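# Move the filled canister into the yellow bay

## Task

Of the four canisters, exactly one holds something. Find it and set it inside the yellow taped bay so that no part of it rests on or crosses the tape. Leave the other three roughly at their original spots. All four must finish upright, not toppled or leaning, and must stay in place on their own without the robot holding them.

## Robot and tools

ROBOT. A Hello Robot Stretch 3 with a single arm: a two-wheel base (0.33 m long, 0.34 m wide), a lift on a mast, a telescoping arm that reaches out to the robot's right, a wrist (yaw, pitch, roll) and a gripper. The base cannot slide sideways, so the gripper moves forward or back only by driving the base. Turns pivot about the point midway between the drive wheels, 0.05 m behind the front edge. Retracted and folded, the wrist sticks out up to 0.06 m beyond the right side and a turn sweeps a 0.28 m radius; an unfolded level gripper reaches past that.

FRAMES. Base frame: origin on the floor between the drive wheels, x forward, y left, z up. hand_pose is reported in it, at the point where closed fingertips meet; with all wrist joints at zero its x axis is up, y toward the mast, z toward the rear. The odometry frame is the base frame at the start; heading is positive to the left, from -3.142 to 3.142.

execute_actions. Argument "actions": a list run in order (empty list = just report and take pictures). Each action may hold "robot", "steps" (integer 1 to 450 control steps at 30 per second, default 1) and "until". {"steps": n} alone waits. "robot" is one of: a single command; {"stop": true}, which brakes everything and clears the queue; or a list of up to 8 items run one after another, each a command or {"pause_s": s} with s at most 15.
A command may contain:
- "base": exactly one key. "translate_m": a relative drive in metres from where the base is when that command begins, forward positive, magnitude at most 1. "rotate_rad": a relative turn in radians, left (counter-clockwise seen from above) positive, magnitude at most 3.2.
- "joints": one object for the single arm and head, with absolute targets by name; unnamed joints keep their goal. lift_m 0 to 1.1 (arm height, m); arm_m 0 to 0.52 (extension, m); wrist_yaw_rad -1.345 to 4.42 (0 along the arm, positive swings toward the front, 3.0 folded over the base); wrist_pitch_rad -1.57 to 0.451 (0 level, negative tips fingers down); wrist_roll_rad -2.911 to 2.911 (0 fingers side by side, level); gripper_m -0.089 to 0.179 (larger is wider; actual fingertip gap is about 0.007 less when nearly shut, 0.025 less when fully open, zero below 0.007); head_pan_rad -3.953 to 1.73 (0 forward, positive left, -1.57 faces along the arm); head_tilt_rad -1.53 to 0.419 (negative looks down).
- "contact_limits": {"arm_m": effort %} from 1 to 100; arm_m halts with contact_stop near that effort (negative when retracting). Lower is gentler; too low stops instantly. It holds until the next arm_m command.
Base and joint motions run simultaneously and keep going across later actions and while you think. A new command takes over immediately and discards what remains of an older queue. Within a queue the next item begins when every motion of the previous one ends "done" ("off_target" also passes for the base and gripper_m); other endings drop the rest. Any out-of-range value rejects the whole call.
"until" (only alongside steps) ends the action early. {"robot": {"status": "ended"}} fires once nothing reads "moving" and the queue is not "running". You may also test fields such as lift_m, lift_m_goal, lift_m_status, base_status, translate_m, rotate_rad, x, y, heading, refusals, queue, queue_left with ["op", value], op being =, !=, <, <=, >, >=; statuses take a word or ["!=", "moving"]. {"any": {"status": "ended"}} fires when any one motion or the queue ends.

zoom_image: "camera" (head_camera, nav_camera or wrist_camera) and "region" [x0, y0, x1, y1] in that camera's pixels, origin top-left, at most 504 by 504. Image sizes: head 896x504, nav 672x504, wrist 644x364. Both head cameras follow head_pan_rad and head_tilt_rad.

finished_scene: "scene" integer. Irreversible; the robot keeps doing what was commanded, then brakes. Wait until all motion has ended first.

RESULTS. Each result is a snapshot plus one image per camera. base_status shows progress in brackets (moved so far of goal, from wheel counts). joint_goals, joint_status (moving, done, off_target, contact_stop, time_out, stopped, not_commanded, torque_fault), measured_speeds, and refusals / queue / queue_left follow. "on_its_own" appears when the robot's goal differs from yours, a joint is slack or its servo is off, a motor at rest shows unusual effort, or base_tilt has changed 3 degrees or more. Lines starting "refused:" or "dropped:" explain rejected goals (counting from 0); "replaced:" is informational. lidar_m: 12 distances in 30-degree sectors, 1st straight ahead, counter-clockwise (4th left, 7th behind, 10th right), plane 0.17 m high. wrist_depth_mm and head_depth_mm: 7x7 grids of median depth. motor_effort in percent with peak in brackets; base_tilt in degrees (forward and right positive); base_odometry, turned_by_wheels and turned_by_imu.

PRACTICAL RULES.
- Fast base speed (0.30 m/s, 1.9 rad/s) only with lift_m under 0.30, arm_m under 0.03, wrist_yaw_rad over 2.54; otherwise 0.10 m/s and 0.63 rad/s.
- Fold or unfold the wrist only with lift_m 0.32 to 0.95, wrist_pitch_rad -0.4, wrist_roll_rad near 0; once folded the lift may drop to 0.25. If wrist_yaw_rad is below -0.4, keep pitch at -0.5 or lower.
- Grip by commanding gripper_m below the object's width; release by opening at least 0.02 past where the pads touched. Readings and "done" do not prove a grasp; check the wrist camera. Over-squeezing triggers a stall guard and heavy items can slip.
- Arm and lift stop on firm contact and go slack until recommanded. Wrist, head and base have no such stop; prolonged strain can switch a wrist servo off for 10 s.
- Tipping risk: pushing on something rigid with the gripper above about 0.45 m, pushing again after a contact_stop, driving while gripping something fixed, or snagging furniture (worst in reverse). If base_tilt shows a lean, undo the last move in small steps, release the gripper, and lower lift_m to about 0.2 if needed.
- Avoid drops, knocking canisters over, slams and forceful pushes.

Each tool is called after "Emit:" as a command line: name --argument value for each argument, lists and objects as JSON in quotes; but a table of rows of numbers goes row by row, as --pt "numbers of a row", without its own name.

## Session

Emit:
execute_actions --actions '[{"robot":{"joints":{"head_tilt_rad":-1.1,"head_pan_rad":-0.5,"wrist_yaw_rad":0,"wrist_pitch_rad":-0.4,"gripper_m":0}},"steps":99,"until":{"robot":{"head_tilt_rad_status":"done"}}}]'

Emit:
execute_actions --actions '[{"robot":{"joints":{"head_pan_rad":-3}},"steps":99,"until":{"robot":{"status":"ended"}}}]'

Scene clock: 1.10 s.
robot.base_odometry: x=+0.000 y=+0.000 heading=+0.000 (m, m, rad; robot's odometry frame)
robot.turned_by_wheels: +0.000 (rad since the last result)
robot.turned_by_imu: +0.000 (rad since the last result)
robot.base_tilt: forward=+0.1 right=-1.8 (deg)
robot.lidar_m: 0.86 1.82 1.21 1.20 2.10 1.10 2.08 1.91 0.78 1.69 1.68 0.89
robot.head_depth_mm: 1655 1822 1620 1442 1288 1172 - / 1780 1864 1633 1453 1295 1208 - / 1915 1886 1642 1460 1322 1185 - / 2088 1912 1623 1466 1317 1191 1100 / 2168 1922 1260 1453 1321 1196 1098 / 2266 1943 1280 1464 1329 1202 1099 / 2327 1961 1663 1494 1337 1208 1107
robot.base_status: not_commanded
robot.joint_positions: lift_m=+0.453 arm_m=+0.000 wrist_yaw_rad=+1.441 wrist_pitch_rad=-0.419 wrist_roll_rad=+0.000 gripper_m=+0.000 head_pan_rad=-0.493 head_tilt_rad=-1.086
robot.joint_goals: lift_m=+0.453 arm_m=+0.000 wrist_yaw_rad=+0.000 wrist_pitch_rad=-0.400 wrist_roll_rad=+0.000 gripper_m=+0.000 head_pan_rad=-0.500 head_tilt_rad=-1.100
robot.joint_status: lift_m=not_commanded arm_m=not_commanded wrist_yaw_rad=moving wrist_pitch_rad=moving wrist_roll_rad=not_commanded gripper_m=done head_pan_rad=done head_tilt_rad=done
robot.measured_speeds: translate_m=+0.000 rotate_rad=+0.000 lift_m=+0.000 arm_m=+0.000 wrist_yaw_rad=-1.998 wrist_pitch_rad=+0.000 wrist_roll_rad=+0.000 head_pan_rad=+0.000 head_tilt_rad=+0.000
robot: refusals=0 queue=running queue_left=0
robot.motor_effort: left_wheel=+0(0) right_wheel=+0(1) lift_m=+26(26) arm_m=-1(2) wrist_yaw_rad=-1(3) wrist_pitch_rad=+8(10) wrist_roll_rad=+0(0) gripper_m=-2(80) head_pan_rad=-4(37) head_tilt_rad=-4(31) (%)
robot.hand_pose: x=+0.2010 y=-0.1738 z=+0.4659 quat_wxyz=(+0.617, +0.567, -0.422, +0.346) (m; robot's base frame)
robot.wrist_depth_mm: - - - - - - - / - - - 771 - - - / - - - 896 - - - / - - 976 933 991 965 955 / 826 832 812 - 781 792 779 / 676 691 690 675 670 659 652 / 600 595 596 591 583 574 578
pictures: head_camera (sideways: a quarter turn clockwise sets it upright), nav_camera (sideways: a quarter turn counterclockwise sets it upright), wrist_camera
camera_calibration (this result's frames):
head_camera: T_world_to_cam=[[-0.737506, 0.448669, -0.504759, 0.675865], [0.484765, 0.872084, 0.0668825, -0.0840172], [0.4702, -0.195363, -0.860666, 1.07007], [0, 0, 0, 1]] pos_world=[0.0360347, -0.0209164, 1.26774]
nav_camera: T_world_to_cam=[[0.747577, -0.475832, 0.463371, -0.562474], [-0.50067, -0.862154, -0.0775853, 0.148529], [0.436415, -0.173995, -0.882762, 1.1017], [0, 0, 0, 1]] pos_world=[0.0140583, 0.0521026, 1.2447]
wrist_camera: T_world_to_cam=[[-0.137103, -0.990343, -0.0205687, -0.138569], [-0.594248, 0.0988453, -0.798185, 0.535735], [0.79251, -0.0972108, -0.602061, 0.277921], [0, 0, 0, 1]] pos_world=[0.0791055, -0.163169, 0.592091]
Images, in order (width x height): head_camera 896x504, nav_camera 672x504, wrist_camera 644x364.

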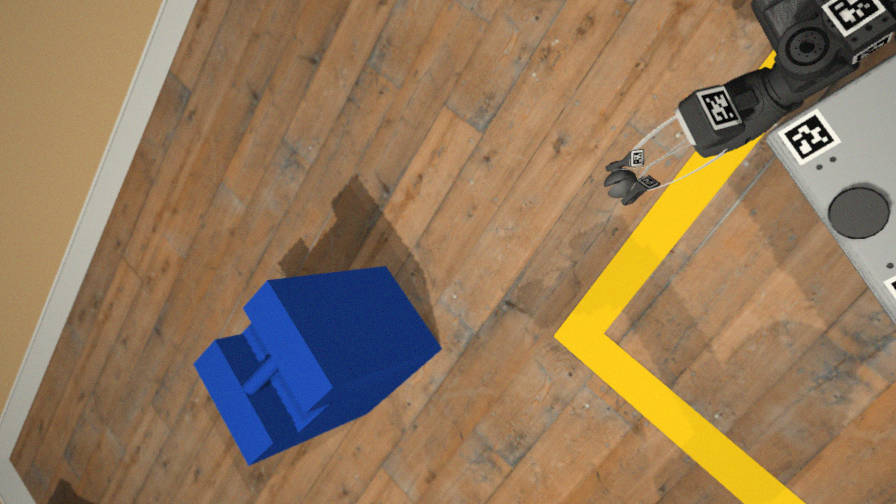

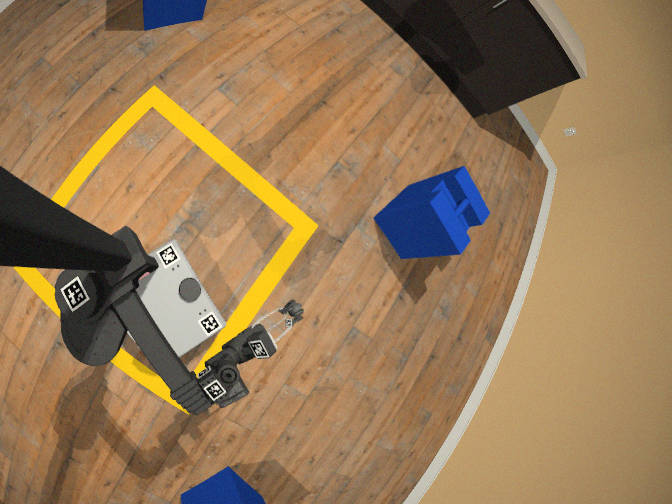

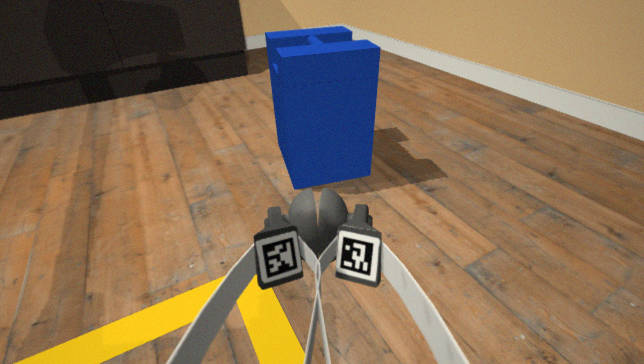

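Scene clock: 2.83 s.
robot.base_odometry: x=+0.000 y=+0.000 heading=+0.000 (m, m, rad; robot's odometry frame)
robot.turned_by_wheels: +0.000 (rad since the last result)
robot.turned_by_imu: +0.000 (rad since the last result)
robot.base_tilt: forward=+0.1 right=-2.0 (deg)
robot.lidar_m: 0.86 1.82 1.21 1.20 2.09 1.09 2.08 1.91 0.78 1.69 1.68 0.89
robot.head_depth_mm: 2181 1852 1623 1439 1309 - 1047 / 2093 1880 1633 1453 1336 - - / 2207 1893 1645 1455 1326 - - / 2204 1917 1657 1471 1315 - - / 2173 1934 1669 1477 1318 1231 1057 / 2125 1942 1676 1490 1332 1227 1073 / 2117 1925 1694 1494 1342 1211 1081
robot.base_status: not_commanded
robot.joint_positions: lift_m=+0.453 arm_m=+0.000 wrist_yaw_rad=+0.002 wrist_pitch_rad=-0.419 wrist_roll_rad=+0.000 gripper_m=+0.000 head_pan_rad=-2.993 head_tilt_rad=-1.087
robot.joint_goals: lift_m=+0.453 arm_m=+0.000 wrist_yaw_rad=+0.000 wrist_pitch_rad=-0.400 wrist_roll_rad=+0.000 gripper_m=+0.000 head_pan_rad=-3.000 head_tilt_rad=-1.100
robot.joint_status: lift_m=not_commanded arm_m=not_commanded wrist_yaw_rad=done wrist_pitch_rad=done wrist_roll_rad=not_commanded gripper_m=done head_pan_rad=done head_tilt_rad=done
robot.measured_speeds: translate_m=+0.000 rotate_rad=+0.000 lift_m=+0.000 arm_m=+0.000 wrist_yaw_rad=+0.000 wrist_pitch_rad=+0.000 wrist_roll_rad=+0.000 head_pan_rad=+0.000 head_tilt_rad=+0.000
robot: refusals=0 queue=done queue_left=0
robot.motor_effort: left_wheel=+0(0) right_wheel=+1(1) lift_m=+26(26) arm_m=+0(1) wrist_yaw_rad=-1(0) wrist_pitch_rad=+10(8) wrist_roll_rad=+0(0) gripper_m=-1(1) head_pan_rad=-4(47) head_tilt_rad=-4(4) (%)
robot.hand_pose: x=-0.0212 y=-0.3689 z=+0.4659 quat_wxyz=(+0.692, +0.148, -0.691, -0.147) (m; robot's base frame)
robot.wrist_depth_mm: - - - - - - - / - - - - - 642 586 / - - - - - 540 532 / - - - - 908 590 561 / 806 856 798 - 779 637 663 / 682 681 687 649 665 665 675 / 607 594 595 589 599 581 572
pictures: head_camera (sideways: a quarter turn clockwise sets it upright), nav_camera (sideways: a quarter turn counterclockwise sets it upright), wrist_camera
camera_calibration (this result's frames):
head_camera: T_world_to_cam=[[0.859577, 0.0819715, -0.504388, 0.66564], [0.133535, -0.988785, 0.0668762, -0.0818665], [-0.49325, -0.124839, -0.860883, 1.07623], [0, 0, 0, 1]] pos_world=[-0.0303853, -0.00115627, 1.26773]
nav_camera: T_world_to_cam=[[-0.883885, -0.0662349, 0.462991, -0.552028], [-0.114846, 0.99035, -0.077571, 0.146157], [-0.453385, -0.121736, -0.882962, 1.10739], [0, 0, 0, 1]] pos_world=[0.0309311, -0.0465006, 1.2447]
wrist_camera: T_world_to_cam=[[-0.99977, 0.00600114, -0.0205681, -0.0129269], [0.0200352, 0.602046, -0.79821, 0.621658], [0.00759278, -0.798439, -0.602028, 0.159705], [0, 0, 0, 1]] pos_world=[-0.0265916, -0.246675, 0.592095]
Images, in order (width x height): head_camera 896x504, nav_camera 672x504, wrist_camera 644x364.

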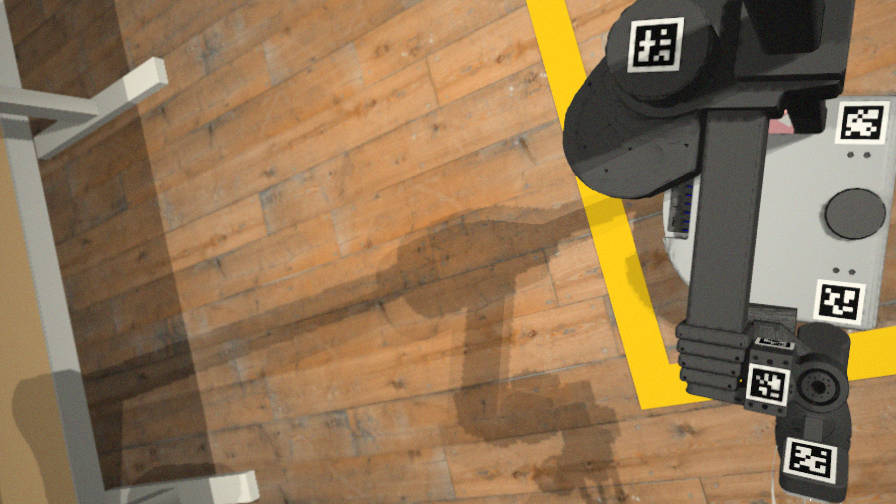

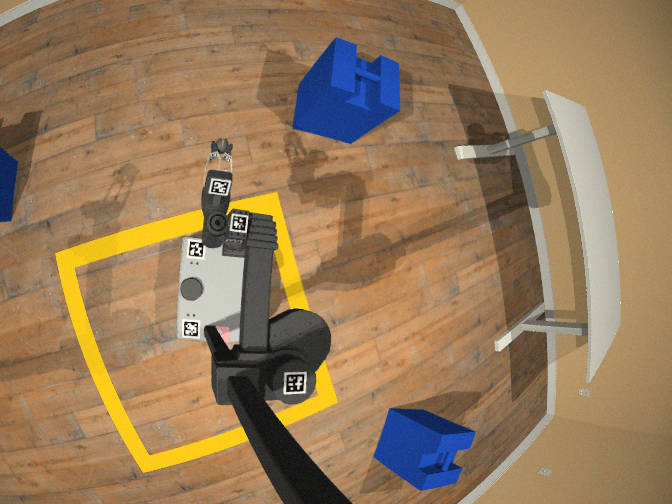

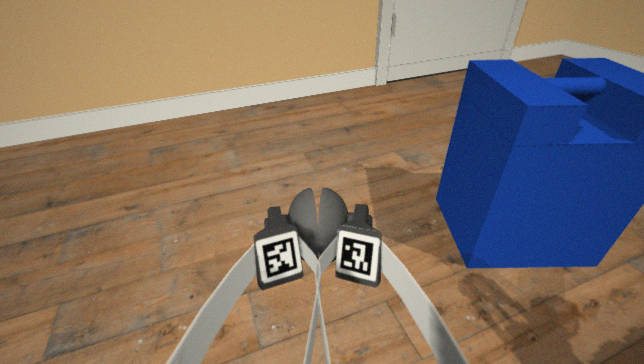

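Emit:
execute_actions --actions '[{"robot":[{"base":{"rotate_rad":-0.56},"joints":{"head_pan_rad":-1.57,"lift_m":0.04,"wrist_pitch_rad":0,"arm_m":0.34}},{"joints":{"arm_m":0.40}},{"joints":{"arm_m":0.48},"contact_limits":{"arm_m":12}}],"steps":400,"until":{"robot":{"status":"ended"}}}]'

Emit:
execute_actions --actions '[{"robot":[{"joints":{"arm_m":0.34,"wrist_yaw_rad":0}},{"base":{"rotate_rad":1.98}},{"joints":{"arm_m":0.44}},{"joints":{"arm_m":0.515},"contact_limits":{"arm_m":12}}],"steps":400,"until":{"robot":{"status":"ended"}}}]'

Scene clock: 19.93 s.
robot.base_odometry: x=+0.000 y=+0.000 heading=-0.560 (m, m, rad; robot's odometry frame)
robot.turned_by_wheels: -0.560 (rad since the last result)
robot.turned_by_imu: -0.548 (rad since the last result)
robot.base_tilt: forward=+0.1 right=-1.9 (deg)
robot.lidar_m: 0.90 0.87 1.81 1.21 1.21 2.09 1.10 2.09 1.90 0.84 1.70 1.68
robot.head_depth_mm: 2128 1867 1621 1441 1292 1174 1085 / 2188 1869 1628 1446 1300 1187 - / 2215 1879 1547 1487 1306 1199 - / 2251 1898 1295 1452 1317 1196 1088 / 2221 1924 1300 1472 1317 1195 1091 / 2095 1943 1687 1489 1332 1199 1099 / 1870 1943 1697 1502 1335 1205 1104
robot.base_status: done (rotate_rad -0.5599 of -0.5600)
robot.joint_positions: lift_m=+0.040 arm_m=+0.480 wrist_yaw_rad=+0.000 wrist_pitch_rad=-0.021 wrist_roll_rad=+0.000 gripper_m=+0.000 head_pan_rad=-1.577 head_tilt_rad=-1.087
robot.joint_goals: lift_m=+0.040 arm_m=+0.480 wrist_yaw_rad=+0.000 wrist_pitch_rad=+0.000 wrist_roll_rad=+0.000 gripper_m=+0.000 head_pan_rad=-1.570 head_tilt_rad=-1.100
robot.joint_status: lift_m=done arm_m=done wrist_yaw_rad=done wrist_pitch_rad=done wrist_roll_rad=not_commanded gripper_m=done head_pan_rad=done head_tilt_rad=done
robot.measured_speeds: translate_m=+0.000 rotate_rad=+0.000 lift_m=+0.000 arm_m=+0.000 wrist_yaw_rad=+0.000 wrist_pitch_rad=+0.000 wrist_roll_rad=+0.000 head_pan_rad=+0.000 head_tilt_rad=+0.000
robot: refusals=0 queue=done queue_left=0
robot.motor_effort: left_wheel=+3(10) right_wheel=-2(4) lift_m=+22(27) arm_m=+3(4) wrist_yaw_rad=+0(1) wrist_pitch_rad=+10(11) wrist_roll_rad=+0(0) gripper_m=-2(2) head_pan_rad=+3(45) head_tilt_rad=-3(3) (%)
robot.contact_limits: arm_m 12 (drawing in: default 20, maximum 33; extending or still: default 26, maximum 43)
robot.hand_pose: x=-0.0215 y=-0.8802 z=+0.1494 quat_wxyz=(+0.707, +0.008, -0.707, -0.008) (m; robot's base frame)
robot.wrist_depth_mm: 116 127 145 171 210 - - / 119 129 150 177 216 - - / 122 133 155 183 227 - - / 124 136 159 189 237 808 747 / 129 140 162 - 254 510 504 / 134 144 164 205 274 366 363 / 280 147 181 218 259 289 288
pictures: head_camera (sideways: a quarter turn clockwise sets it upright), nav_camera (sideways: a quarter turn counterclockwise sets it upright), wrist_camera
camera_calibration (this result's frames):
head_camera: T_world_to_cam=[[0.0518187, 0.861995, -0.504262, 0.670402], [0.997544, -0.0208463, 0.0668741, -0.0871342], [0.0471331, -0.506489, -0.860958, 1.07303], [0, 0, 0, 1]] pos_world=[0.00160542, -0.0362209, 1.26772]
nav_camera: T_world_to_cam=[[-0.071122, -0.883573, 0.462861, -0.556817], [-0.996202, 0.0395547, -0.0775661, 0.151527], [0.0502269, -0.46662, -0.883031, 1.10441], [0, 0, 0, 1]] pos_world=[0.0558787, 0.0173569, 1.24471]
wrist_camera: T_world_to_cam=[[-0.999761, -0.00122757, -0.0218232, -0.0228365], [0.0208547, 0.245406, -0.969196, 0.388607], [0.00654531, -0.96942, -0.245322, -0.642913], [0, 0, 0, 1]] pos_world=[-0.0267273, -0.718647, 0.218418]
Images, in order (width x height): head_camera 896x504, nav_camera 672x504, wrist_camera 644x364.

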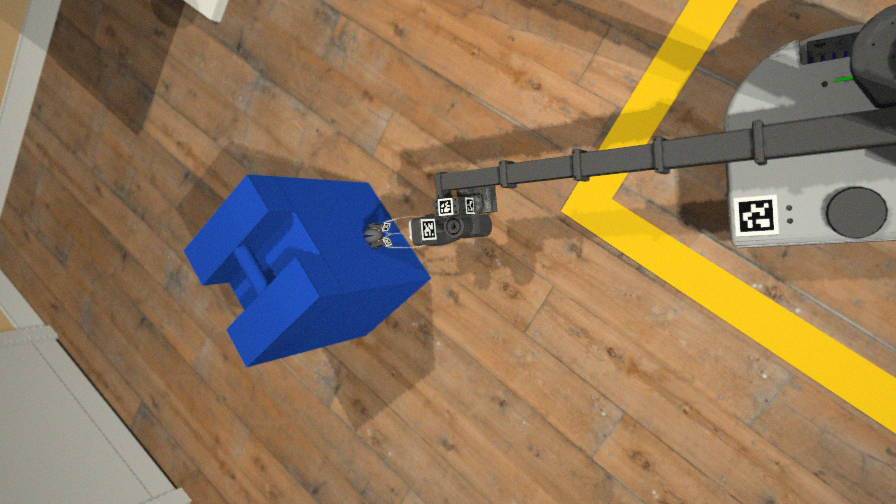

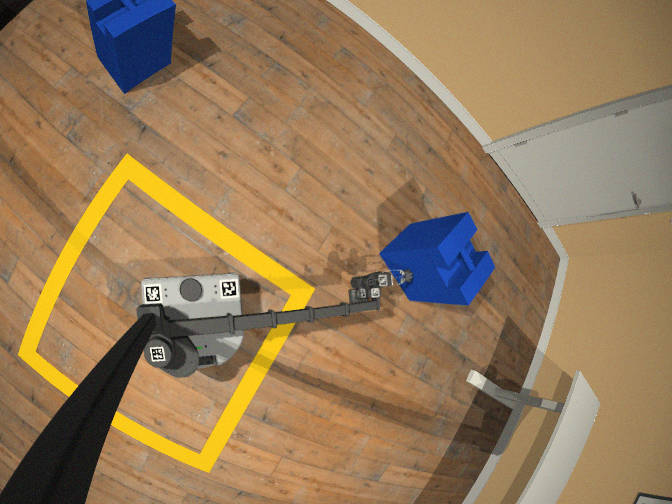

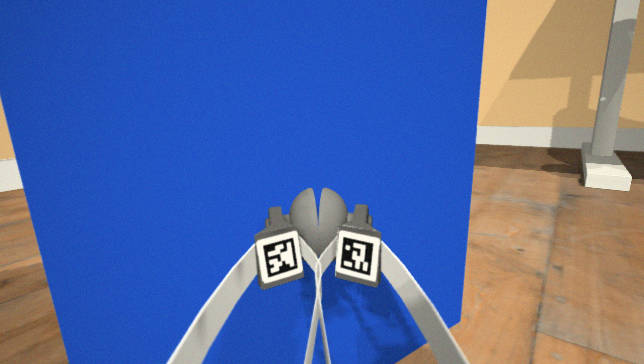

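Scene clock: 29.57 s.
robot.base_odometry: x=+0.000 y=+0.000 heading=+1.420 (m, m, rad; robot's odometry frame)
robot.turned_by_wheels: +1.980 (rad since the last result)
robot.turned_by_imu: +1.949 (rad since the last result)
robot.base_tilt: forward=+0.1 right=-1.8 (deg)
robot.lidar_m: 1.21 2.09 1.10 2.08 1.90 0.84 0.90 1.68 1.01 0.96 1.82 1.23
robot.head_depth_mm: 2029 1869 1621 1437 1291 1173 1083 / 2149 1880 1583 1443 1296 1191 - / 2217 1356 1348 1480 1307 1201 - / 2252 1801 1565 1463 1313 1194 1087 / 2270 1930 1670 1472 1322 1191 1090 / 1821 1941 1683 1482 1324 1205 1095 / 1675 1905 1702 1498 1331 1207 1108
robot.base_status: done (rotate_rad +1.9801 of +1.9800)
robot.joint_positions: lift_m=+0.040 arm_m=+0.514 wrist_yaw_rad=+0.013 wrist_pitch_rad=-0.021 wrist_roll_rad=+0.000 gripper_m=+0.000 head_pan_rad=-1.577 head_tilt_rad=-1.087
robot.joint_goals: lift_m=+0.040 arm_m=+0.515 wrist_yaw_rad=+0.000 wrist_pitch_rad=+0.000 wrist_roll_rad=+0.000 gripper_m=+0.000 head_pan_rad=-1.570 head_tilt_rad=-1.100
robot.joint_status: lift_m=done arm_m=done wrist_yaw_rad=done wrist_pitch_rad=done wrist_roll_rad=not_commanded gripper_m=done head_pan_rad=done head_tilt_rad=done
robot.measured_speeds: translate_m=+0.000 rotate_rad=+0.000 lift_m=+0.000 arm_m=+0.000 wrist_yaw_rad=+0.000 wrist_pitch_rad=+0.000 wrist_roll_rad=+0.000 head_pan_rad=+0.000 head_tilt_rad=+0.000
robot: refusals=0 queue=done queue_left=0
robot.motor_effort: left_wheel=+2(10) right_wheel=-2(7) lift_m=+22(22) arm_m=+7(12) wrist_yaw_rad=-11(11) wrist_pitch_rad=+11(12) wrist_roll_rad=-1(0) gripper_m=-3(3) head_pan_rad=+4(4) head_tilt_rad=-4(5) (%)
robot.contact_limits: arm_m 12 (drawing in: default 20, maximum 33; extending or still: default 26, maximum 43)
robot.hand_pose: x=-0.0182 y=-0.9148 z=+0.1493 quat_wxyz=(+0.707, +0.012, -0.707, -0.003) (m; robot's base frame)
robot.wrist_depth_mm: 855 957 - 190 159 168 176 / 876 954 - 201 164 175 183 / 909 - - 215 171 181 192 / 916 958 939 224 178 189 202 / 551 561 559 - 188 197 212 / 396 401 377 273 194 208 223 / 304 299 299 226 200 217 233
pictures: head_camera (sideways: a quarter turn clockwise sets it upright), nav_camera (sideways: a quarter turn counterclockwise sets it upright), wrist_camera
camera_calibration (this result's frames):
head_camera: T_world_to_cam=[[0.0516871, 0.862247, -0.503844, 0.669859], [0.997547, -0.0207246, 0.066867, -0.087125], [0.0472139, -0.506064, -0.861203, 1.07335], [0, 0, 0, 1]] pos_world=[0.00161112, -0.036205, 1.2677]
nav_camera: T_world_to_cam=[[-0.0709868, -0.883808, 0.462433, -0.556259], [-0.996208, 0.0394384, -0.07755, 0.151506], [0.0503017, -0.466184, -0.883256, 1.1047], [0, 0, 0, 1]] pos_world=[0.0558762, 0.0173923, 1.24472]
wrist_camera: T_world_to_cam=[[-0.999664, -0.0139964, -0.0218241, -0.0312928], [0.0177121, 0.246033, -0.9691, 0.397418], [0.0189333, -0.969161, -0.245702, -0.675917], [0, 0, 0, 1]] pos_world=[-0.025524, -0.753288, 0.218381]
Images, in order (width x height): head_camera 896x504, nav_camera 672x504, wrist_camera 644x364.

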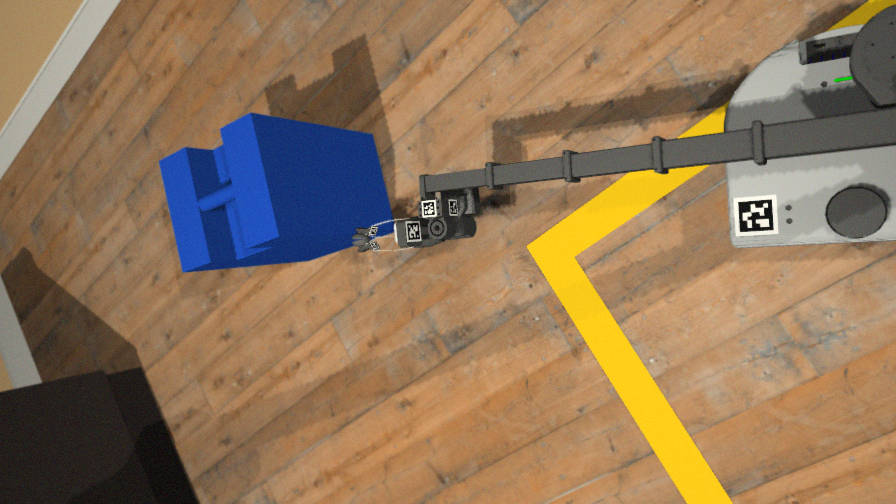

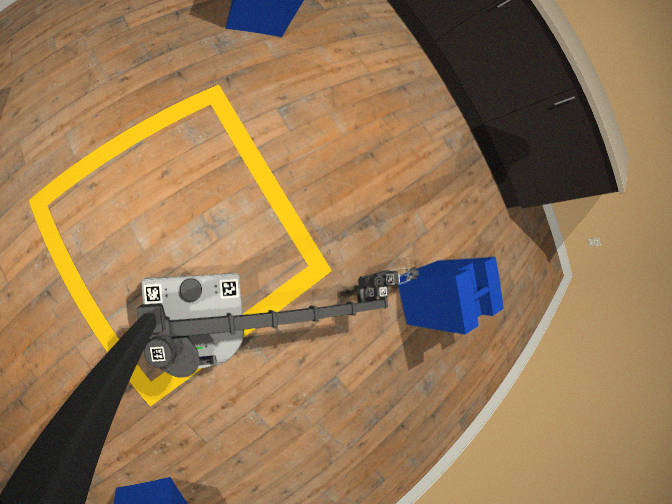

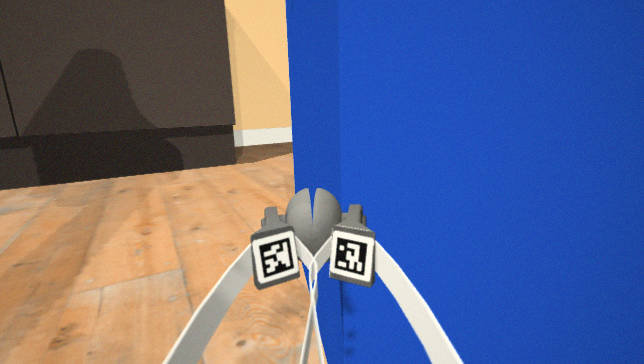

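Emit:
execute_actions --actions '[{"robot":[{"joints":{"arm_m":0.4}},{"base":{"translate_m":0.38}},{"base":{"rotate_rad":1.4}}],"steps":400,"until":{"robot":{"status":"ended"}}}]'

Scene clock: 44.77 s.
robot.base_odometry: x=+0.057 y=+0.376 heading=+2.820 (m, m, rad; robot's odometry frame)
robot.turned_by_wheels: +1.400 (rad since the last result)
robot.turned_by_imu: +1.377 (rad since the last result)
robot.base_tilt: forward=+0.2 right=-1.7 (deg)
robot.lidar_m: 1.02 2.14 2.17 1.21 2.01 1.03 1.01 1.63 0.90 0.83 1.77 1.77
robot.head_depth_mm: 2193 1863 1619 1442 1289 1172 1085 / 2190 1870 1579 1443 1297 1194 - / 2234 1884 1255 1449 1299 1203 - / 2164 1911 1227 1446 1317 1191 1089 / 2051 1935 1673 1479 1322 1194 1096 / 1886 1950 1678 1490 1329 1204 1098 / 1741 1903 1692 1491 1340 1213 1107
robot.base_status: done (rotate_rad +1.3999 of +1.4000)
robot.joint_positions: lift_m=+0.040 arm_m=+0.400 wrist_yaw_rad=+0.001 wrist_pitch_rad=-0.021 wrist_roll_rad=+0.000 gripper_m=+0.000 head_pan_rad=-1.577 head_tilt_rad=-1.087
robot.joint_goals: lift_m=+0.040 arm_m=+0.400 wrist_yaw_rad=+0.000 wrist_pitch_rad=+0.000 wrist_roll_rad=+0.000 gripper_m=+0.000 head_pan_rad=-1.570 head_tilt_rad=-1.100
robot.joint_status: lift_m=done arm_m=done wrist_yaw_rad=done wrist_pitch_rad=done wrist_roll_rad=not_commanded gripper_m=done head_pan_rad=done head_tilt_rad=done
robot.measured_speeds: translate_m=+0.000 rotate_rad=+0.000 lift_m=+0.000 arm_m=+0.000 wrist_yaw_rad=+0.000 wrist_pitch_rad=+0.000 wrist_roll_rad=+0.000 head_pan_rad=+0.000 head_tilt_rad=+0.000
robot: refusals=0 queue=done queue_left=0
robot.motor_effort: left_wheel=-3(13) right_wheel=+2(8) lift_m=+22(22) arm_m=-4(8) wrist_yaw_rad=-1(14) wrist_pitch_rad=+11(11) wrist_roll_rad=+0(0) gripper_m=-2(3) head_pan_rad=+4(4) head_tilt_rad=-4(4) (%)
robot.hand_pose: x=-0.0213 y=-0.8010 z=+0.1495 quat_wxyz=(+0.707, +0.008, -0.707, -0.007) (m; robot's base frame)
robot.wrist_depth_mm: 914 - 171 175 181 189 195 / 946 - 178 181 189 194 203 / 984 - 186 189 195 202 211 / 941 964 193 193 204 210 221 / 584 570 509 - 214 220 230 / 397 399 369 212 222 231 240 / 306 303 219 223 231 242 254
pictures: head_camera (sideways: a quarter turn clockwise sets it upright), nav_camera (sideways: a quarter turn counterclockwise sets it upright), wrist_camera
camera_calibration (this result's frames):
head_camera: T_world_to_cam=[[0.0515829, 0.862253, -0.503844, 0.669859], [0.997549, -0.0206041, 0.066867, -0.087125], [0.047275, -0.506058, -0.861203, 1.07335], [0, 0, 0, 1]] pos_world=[0.00161549, -0.0362056, 1.2677]
nav_camera: T_world_to_cam=[[-0.0708801, -0.883817, 0.462433, -0.55626], [-0.996213, 0.0393181, -0.07755, 0.151506], [0.050358, -0.466178, -0.883256, 1.1047], [0, 0, 0, 1]] pos_world=[0.0558741, 0.0173984, 1.24472]
wrist_camera: T_world_to_cam=[[-0.99976, -0.00187832, -0.0218228, -0.023094], [0.0206959, 0.24524, -0.969241, 0.369064], [0.00717238, -0.96946, -0.245143, -0.566092], [0, 0, 0, 1]] pos_world=[-0.0266664, -0.639357, 0.218435]
Images, in order (width x height): head_camera 896x504, nav_camera 672x504, wrist_camera 644x364.

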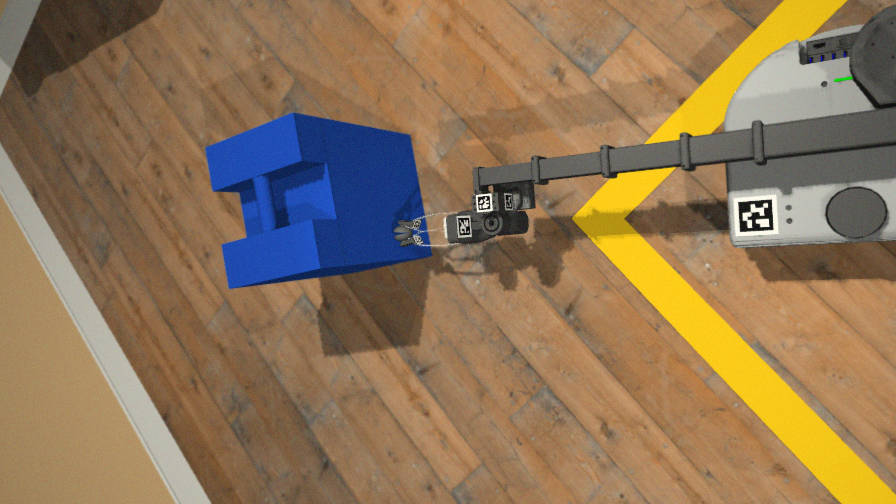

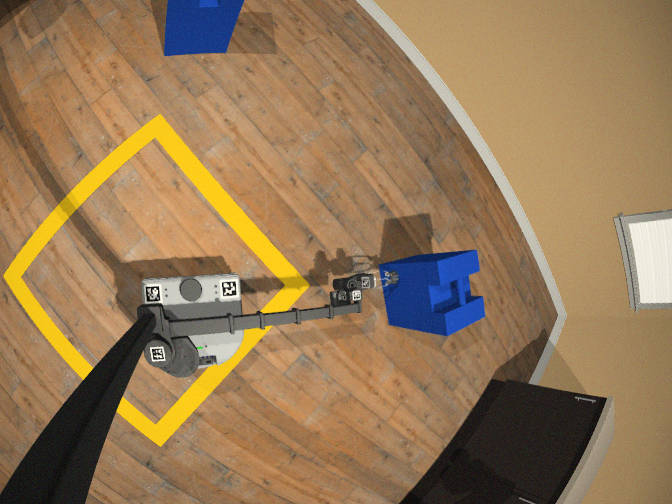

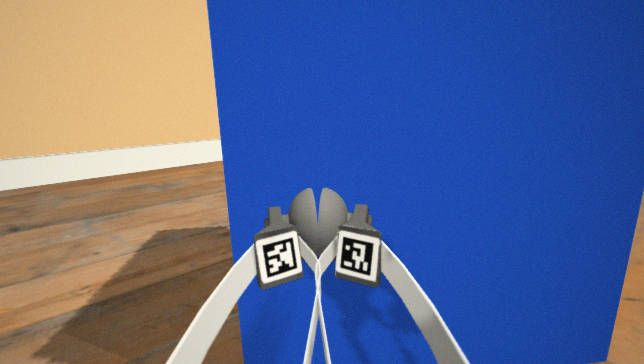

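Emit:
execute_actions --actions '[{"robot":[{"base":{"rotate_rad":-0.06}},{"joints":{"arm_m":0.47},"contact_limits":{"arm_m":12}},{"joints":{"arm_m":0.4}},{"base":{"translate_m":0.18}},{"base":{"rotate_rad":1.65}},{"joints":{"arm_m":0.48},"contact_limits":{"arm_m":12}}],"steps":450,"until":{"robot":{"status":"ended"}}}]'

Scene clock: 60.60 s.
robot.base_odometry: x=-0.110 y=+0.443 heading=-1.873 (m, m, rad; robot's odometry frame)
robot.turned_by_wheels: +1.590 (rad since the last result)
robot.turned_by_imu: +1.565 (rad since the last result)
robot.base_tilt: forward=+0.2 right=-1.8 (deg)
robot.lidar_m: 1.23 2.13 1.23 1.19 1.76 0.91 0.88 1.64 1.65 0.89 1.99 2.09
robot.head_depth_mm: 1751 1846 1614 1430 1295 1173 1086 / 1926 1877 1620 1448 1296 1192 - / 2092 1889 1584 1479 1301 1201 - / 2194 1914 1299 1451 1310 1189 1087 / 2278 1923 1320 1467 1322 1195 1092 / 2281 1948 1685 1474 1327 1202 1100 / 2236 1966 1687 1502 1335 1211 1107
robot.base_status: done (rotate_rad +1.6498 of +1.6500)
robot.joint_positions: lift_m=+0.040 arm_m=+0.480 wrist_yaw_rad=+0.001 wrist_pitch_rad=-0.021 wrist_roll_rad=+0.000 gripper_m=+0.000 head_pan_rad=-1.577 head_tilt_rad=-1.087
robot.joint_goals: lift_m=+0.040 arm_m=+0.480 wrist_yaw_rad=+0.000 wrist_pitch_rad=+0.000 wrist_roll_rad=+0.000 gripper_m=+0.000 head_pan_rad=-1.570 head_tilt_rad=-1.100
robot.joint_status: lift_m=done arm_m=done wrist_yaw_rad=done wrist_pitch_rad=done wrist_roll_rad=not_commanded gripper_m=done head_pan_rad=done head_tilt_rad=done
robot.measured_speeds: translate_m=+0.000 rotate_rad=+0.000 lift_m=+0.000 arm_m=+0.000 wrist_yaw_rad=+0.000 wrist_pitch_rad=+0.000 wrist_roll_rad=+0.000 head_pan_rad=+0.000 head_tilt_rad=+0.000
robot: refusals=0 queue=done queue_left=0
robot.motor_effort: left_wheel=-5(11) right_wheel=+4(8) lift_m=+22(22) arm_m=+4(5) wrist_yaw_rad=-1(2) wrist_pitch_rad=+10(10) wrist_roll_rad=+0(0) gripper_m=-1(2) head_pan_rad=+4(3) head_tilt_rad=-3(4) (%)
robot.contact_limits: arm_m 12 (drawing in: default 20, maximum 33; extending or still: default 26, maximum 43)
robot.hand_pose: x=-0.0213 y=-0.8803 z=+0.1495 quat_wxyz=(+0.707, +0.008, -0.707, -0.007) (m; robot's base frame)
robot.wrist_depth_mm: 150 152 158 164 169 178 848 / 154 158 164 171 176 186 854 / 158 163 169 177 183 967 860 / 165 169 176 182 192 666 819 / 172 175 181 - 198 471 498 / 177 182 189 199 209 351 357 / 184 189 199 206 215 277 285
pictures: head_camera (sideways: a quarter turn clockwise sets it upright), nav_camera (sideways: a quarter turn counterclockwise sets it upright), wrist_camera
camera_calibration (this result's frames):
head_camera: T_world_to_cam=[[0.0515504, 0.862255, -0.503844, 0.66986], [0.99755, -0.0205665, 0.066867, -0.087125], [0.0472941, -0.506057, -0.861203, 1.07335], [0, 0, 0, 1]] pos_world=[0.00161685, -0.0362057, 1.2677]
nav_camera: T_world_to_cam=[[-0.0708468, -0.883819, 0.462433, -0.55626], [-0.996214, 0.0392806, -0.07755, 0.151506], [0.0503755, -0.466177, -0.883256, 1.1047], [0, 0, 0, 1]] pos_world=[0.0558734, 0.0174002, 1.24472]
wrist_camera: T_world_to_cam=[[-0.99976, -0.00184252, -0.0218231, -0.0232207], [0.0207051, 0.245218, -0.969247, 0.388489], [0.00713726, -0.969466, -0.245121, -0.642965], [0, 0, 0, 1]] pos_world=[-0.0266698, -0.71864, 0.218431]
Images, in order (width x height): head_camera 896x504, nav_camera 672x504, wrist_camera 644x364.

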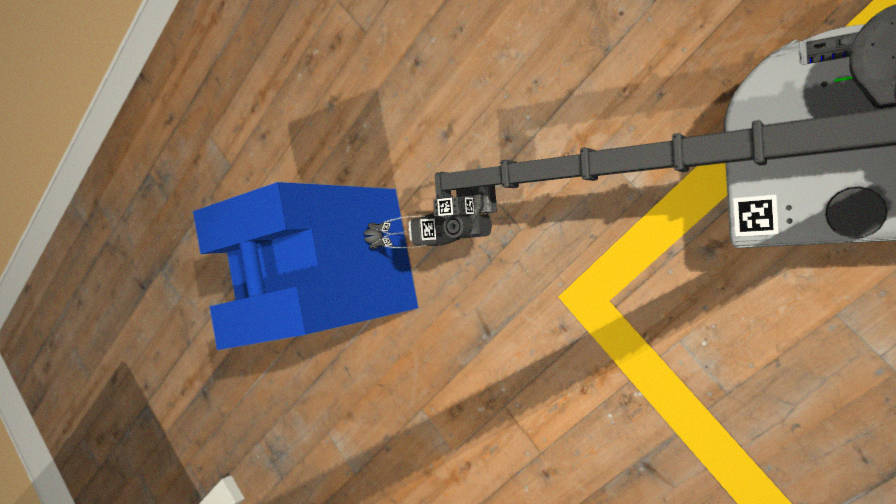

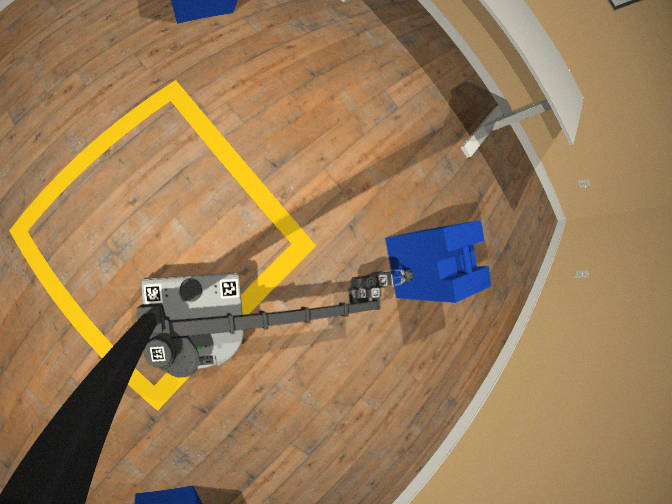

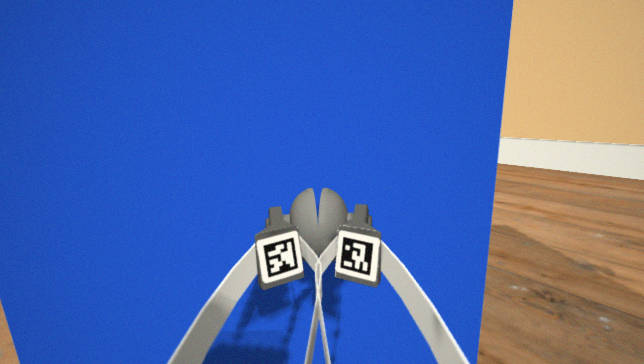

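Emit:
execute_actions --actions '[{"robot":[{"joints":{"arm_m":0.4}},{"base":{"rotate_rad":0.85},"joints":{"arm_m":0,"lift_m":0.35,"wrist_pitch_rad":-0.4,"head_pan_rad":0.6}},{"joints":{"wrist_yaw_rad":3}},{"joints":{"lift_m":0.26}},{"base":{"translate_m":0.8}}],"steps":450,"until":{"robot":{"status":"ended"}}}]'

Scene clock: 78.63 s.
robot.base_odometry: x=+0.306 y=-0.240 heading=-1.023 (m, m, rad; robot's odometry frame)
robot.turned_by_wheels: +0.850 (rad since the last result)
robot.turned_by_imu: +0.839 (rad since the last result)
robot.base_tilt: forward=-0.1 right=-2.0 (deg)
robot.lidar_m: 1.34 1.47 0.62 1.63 1.80 1.43 2.43 1.52 2.40 0.83 0.92 1.36
robot.head_depth_mm: 1332 1544 1616 1435 1287 1171 1073 / 1447 1690 1641 1444 1297 1171 1079 / 1557 1813 1650 1454 1303 1180 1104 / 1708 1881 1655 1460 1313 1188 - / 1886 1929 1668 1225 1315 1193 - / 2100 1929 1638 1074 1296 1203 1127 / 2216 1957 1690 1158 1341 1214 1126
robot.base_status: done (translate_m +0.8000 of +0.8000)
robot.joint_positions: lift_m=+0.260 arm_m=+0.000 wrist_yaw_rad=+2.999 wrist_pitch_rad=-0.416 wrist_roll_rad=+0.000 gripper_m=+0.000 head_pan_rad=+0.593 head_tilt_rad=-1.087
robot.joint_goals: lift_m=+0.260 arm_m=+0.000 wrist_yaw_rad=+3.000 wrist_pitch_rad=-0.400 wrist_roll_rad=+0.000 gripper_m=+0.000 head_pan_rad=+0.600 head_tilt_rad=-1.100
robot.joint_status: lift_m=done arm_m=done wrist_yaw_rad=done wrist_pitch_rad=done wrist_roll_rad=not_commanded gripper_m=done head_pan_rad=done head_tilt_rad=done
robot.measured_speeds: translate_m=+0.000 rotate_rad=+0.000 lift_m=+0.000 arm_m=+0.000 wrist_yaw_rad=+0.000 wrist_pitch_rad=+0.000 wrist_roll_rad=+0.000 head_pan_rad=+0.000 head_tilt_rad=+0.000
robot: refusals=0 queue=done queue_left=0
robot.motor_effort: left_wheel=-4(14) right_wheel=+3(9) lift_m=+22(31) arm_m=-4(4) wrist_yaw_rad=+1(3) wrist_pitch_rad=+9(10) wrist_roll_rad=+0(0) gripper_m=-2(2) head_pan_rad=+3(46) head_tilt_rad=-4(4) (%)
robot.hand_pose: x=+0.0106 y=+0.0771 z=+0.2733 quat_wxyz=(+0.195, +0.700, +0.097, +0.680) (m; robot's base frame)
robot.wrist_depth_mm: - - - - 599 541 - / - - - - 636 586 - / 885 874 849 831 691 650 834 / 696 664 680 688 653 631 630 / 568 550 - - 532 534 523 / 473 497 - - 456 450 444 / - - - - 395 391 391
pictures: head_camera (sideways: a quarter turn clockwise sets it upright), nav_camera (sideways: a quarter turn counterclockwise sets it upright), wrist_camera
camera_calibration (this result's frames):
head_camera: T_world_to_cam=[[-0.741227, -0.443657, -0.503738, 0.674557], [-0.545492, 0.835445, 0.0668652, -0.0777101], [0.39118, 0.324347, -0.861265, 1.07133], [0, 0, 0, 1]] pos_world=[0.0385255, 0.0167103, 1.2677]
nav_camera: T_world_to_cam=[[0.769912, 0.439877, 0.462324, -0.561247], [0.529282, -0.844895, -0.0775459, 0.142195], [0.356505, 0.304404, -0.883314, 1.10291], [0, 0, 0, 1]] pos_world=[-0.0363416, 0.0312909, 1.24472]
wrist_camera: T_world_to_cam=[[0.988595, -0.149187, -0.0205883, 0.00309208], [-0.10576, -0.590402, -0.80015, 0.29266], [0.107217, 0.793202, -0.599446, 0.275125], [0, 0, 0, 1]] pos_world=[-0.001603, -0.0449813, 0.399158]
Images, in order (width x height): head_camera 896x504, nav_camera 672x504, wrist_camera 644x364.

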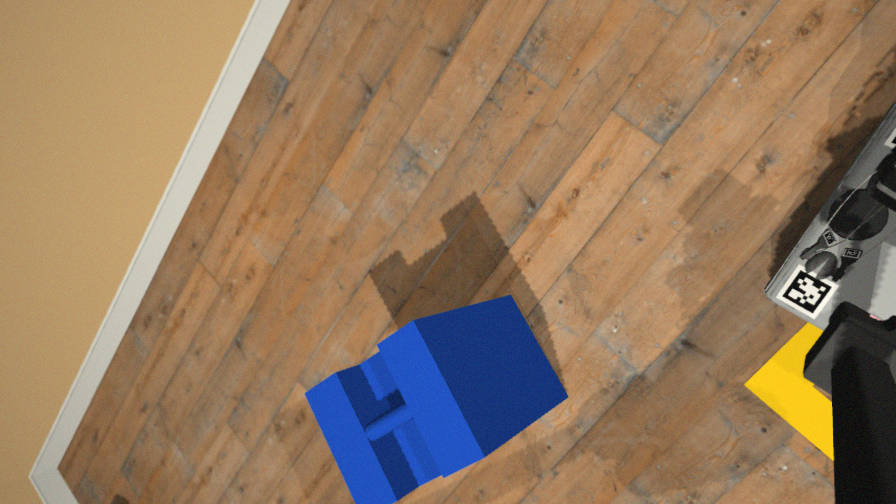

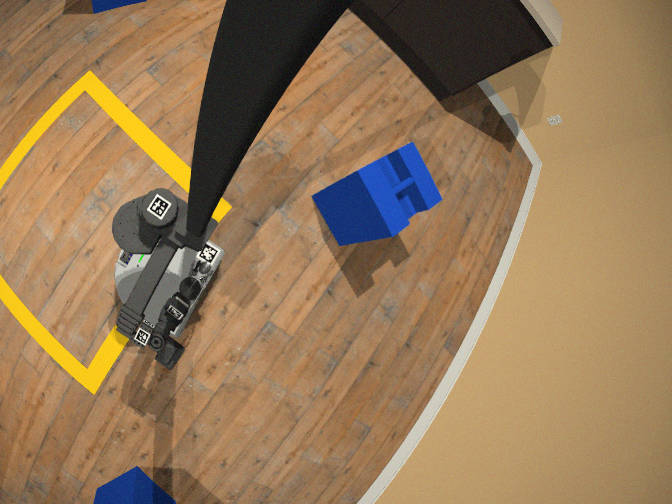

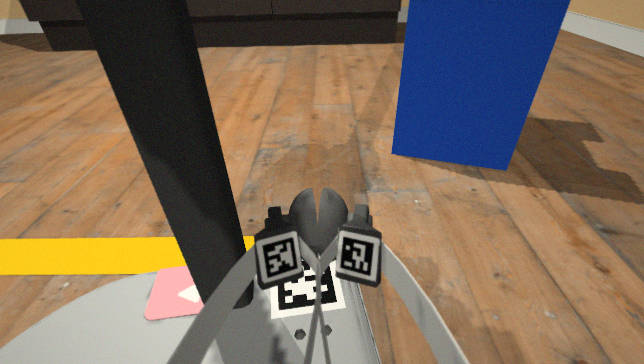

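Emit:
execute_actions --actions '[{"robot":[{"base":{"rotate_rad":0.35},"joints":{"head_pan_rad":0.08,"head_tilt_rad":-1.0}},{"base":{"translate_m":0.95}},{"base":{"rotate_rad":1.27}},{"base":{"translate_m":0.62}},{"base":{"rotate_rad":2.2}}],"steps":450,"until":{"robot":{"status":"ended"}}},{"steps":150,"until":{"robot":{"status":"ended"}}}]'

Scene clock: 100.23 s.
robot.base_odometry: x=+1.562 y=-0.485 heading=+2.796 (m, m, rad; robot's odometry frame)
robot.turned_by_wheels: +3.820 (rad since the last result)
robot.turned_by_imu: +3.751 (rad since the last result)
robot.base_tilt: forward=+0.1 right=-1.9 (deg)
robot.lidar_m: 0.35 1.92 1.23 0.72 0.63 0.63 0.74 1.19 0.70 0.68 1.20 0.42
robot.head_depth_mm: 2569 2100 1760 1525 1335 1196 1077 / 2524 2109 1777 1525 975 1197 1083 / 2484 2147 1795 1080 948 1167 1090 / 2694 2155 1806 1542 1076 1209 1098 / 2712 2182 1825 1560 1372 1220 1099 / 2744 2197 1835 1577 1380 1227 1108 / 2782 2234 1854 1586 1391 1235 1112
robot.base_status: done (rotate_rad +2.1999 of +2.2000)
robot.joint_positions: lift_m=+0.260 arm_m=+0.000 wrist_yaw_rad=+2.999 wrist_pitch_rad=-0.416 wrist_roll_rad=+0.000 gripper_m=+0.000 head_pan_rad=+0.087 head_tilt_rad=-1.000
robot.joint_goals: lift_m=+0.260 arm_m=+0.000 wrist_yaw_rad=+3.000 wrist_pitch_rad=-0.400 wrist_roll_rad=+0.000 gripper_m=+0.000 head_pan_rad=+0.080 head_tilt_rad=-1.000
robot.joint_status: lift_m=done arm_m=done wrist_yaw_rad=done wrist_pitch_rad=done wrist_roll_rad=not_commanded gripper_m=done head_pan_rad=done head_tilt_rad=done
robot.measured_speeds: translate_m=+0.000 rotate_rad=+0.000 lift_m=+0.000 arm_m=+0.000 wrist_yaw_rad=+0.000 wrist_pitch_rad=+0.000 wrist_roll_rad=+0.000 head_pan_rad=+0.000 head_tilt_rad=+0.000
robot: refusals=0 queue=done queue_left=0
robot.motor_effort: left_wheel=-4(15) right_wheel=+3(9) lift_m=+22(22) arm_m=-4(5) wrist_yaw_rad=+0(0) wrist_pitch_rad=+8(8) wrist_roll_rad=+0(1) gripper_m=-2(2) head_pan_rad=-3(35) head_tilt_rad=+2(8) (%)
robot.hand_pose: x=+0.0106 y=+0.0771 z=+0.2733 quat_wxyz=(+0.195, +0.700, +0.097, +0.680) (m; robot's base frame)
robot.wrist_depth_mm: 476 - 710 939 - - - / 504 - 776 - - - - / 527 601 815 848 836 816 774 / 550 641 661 683 657 651 635 / 538 546 - - 534 534 525 / 471 495 - - 451 450 454 / - - - - 395 394 386
pictures: head_camera (sideways: a quarter turn clockwise sets it upright), nav_camera (sideways: a quarter turn counterclockwise sets it upright), wrist_camera
camera_calibration (this result's frames):
head_camera: T_world_to_cam=[[-0.816472, -0.02437, -0.57687, 0.770287], [-0.0776501, 0.994667, 0.0678821, -0.0818954], [0.572139, 0.100218, -0.814011, 1.0088], [0, 0, 0, 1]] pos_world=[0.0453826, -0.000869676, 1.27109]
nav_camera: T_world_to_cam=[[0.843232, 0.00745563, 0.537499, -0.65962], [0.0598878, -0.994982, -0.080151, 0.148459], [0.534204, 0.0997755, -0.839447, 1.04481], [0, 0, 0, 1]] pos_world=[-0.0108204, 0.0483855, 1.24351]
wrist_camera: T_world_to_cam=[[0.988615, -0.149054, -0.0205879, 0.00310833], [-0.105681, -0.590418, -0.800149, 0.292644], [0.10711, 0.793214, -0.599448, 0.275142], [0, 0, 0, 1]] pos_world=[-0.00161653, -0.045001, 0.399156]
Images, in order (width x height): head_camera 896x504, nav_camera 672x504, wrist_camera 644x364.

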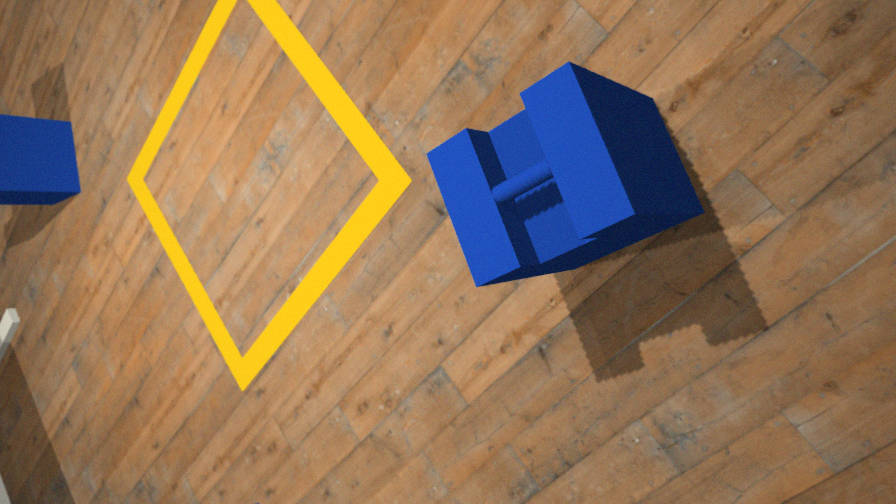

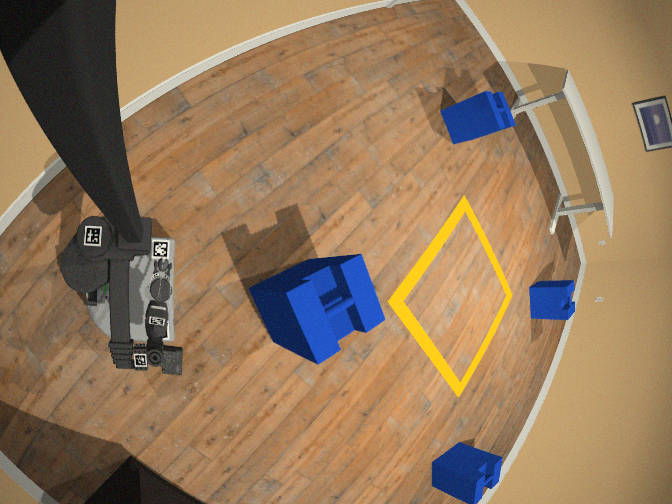

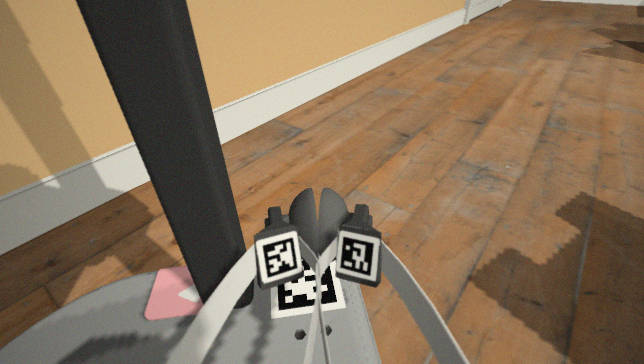

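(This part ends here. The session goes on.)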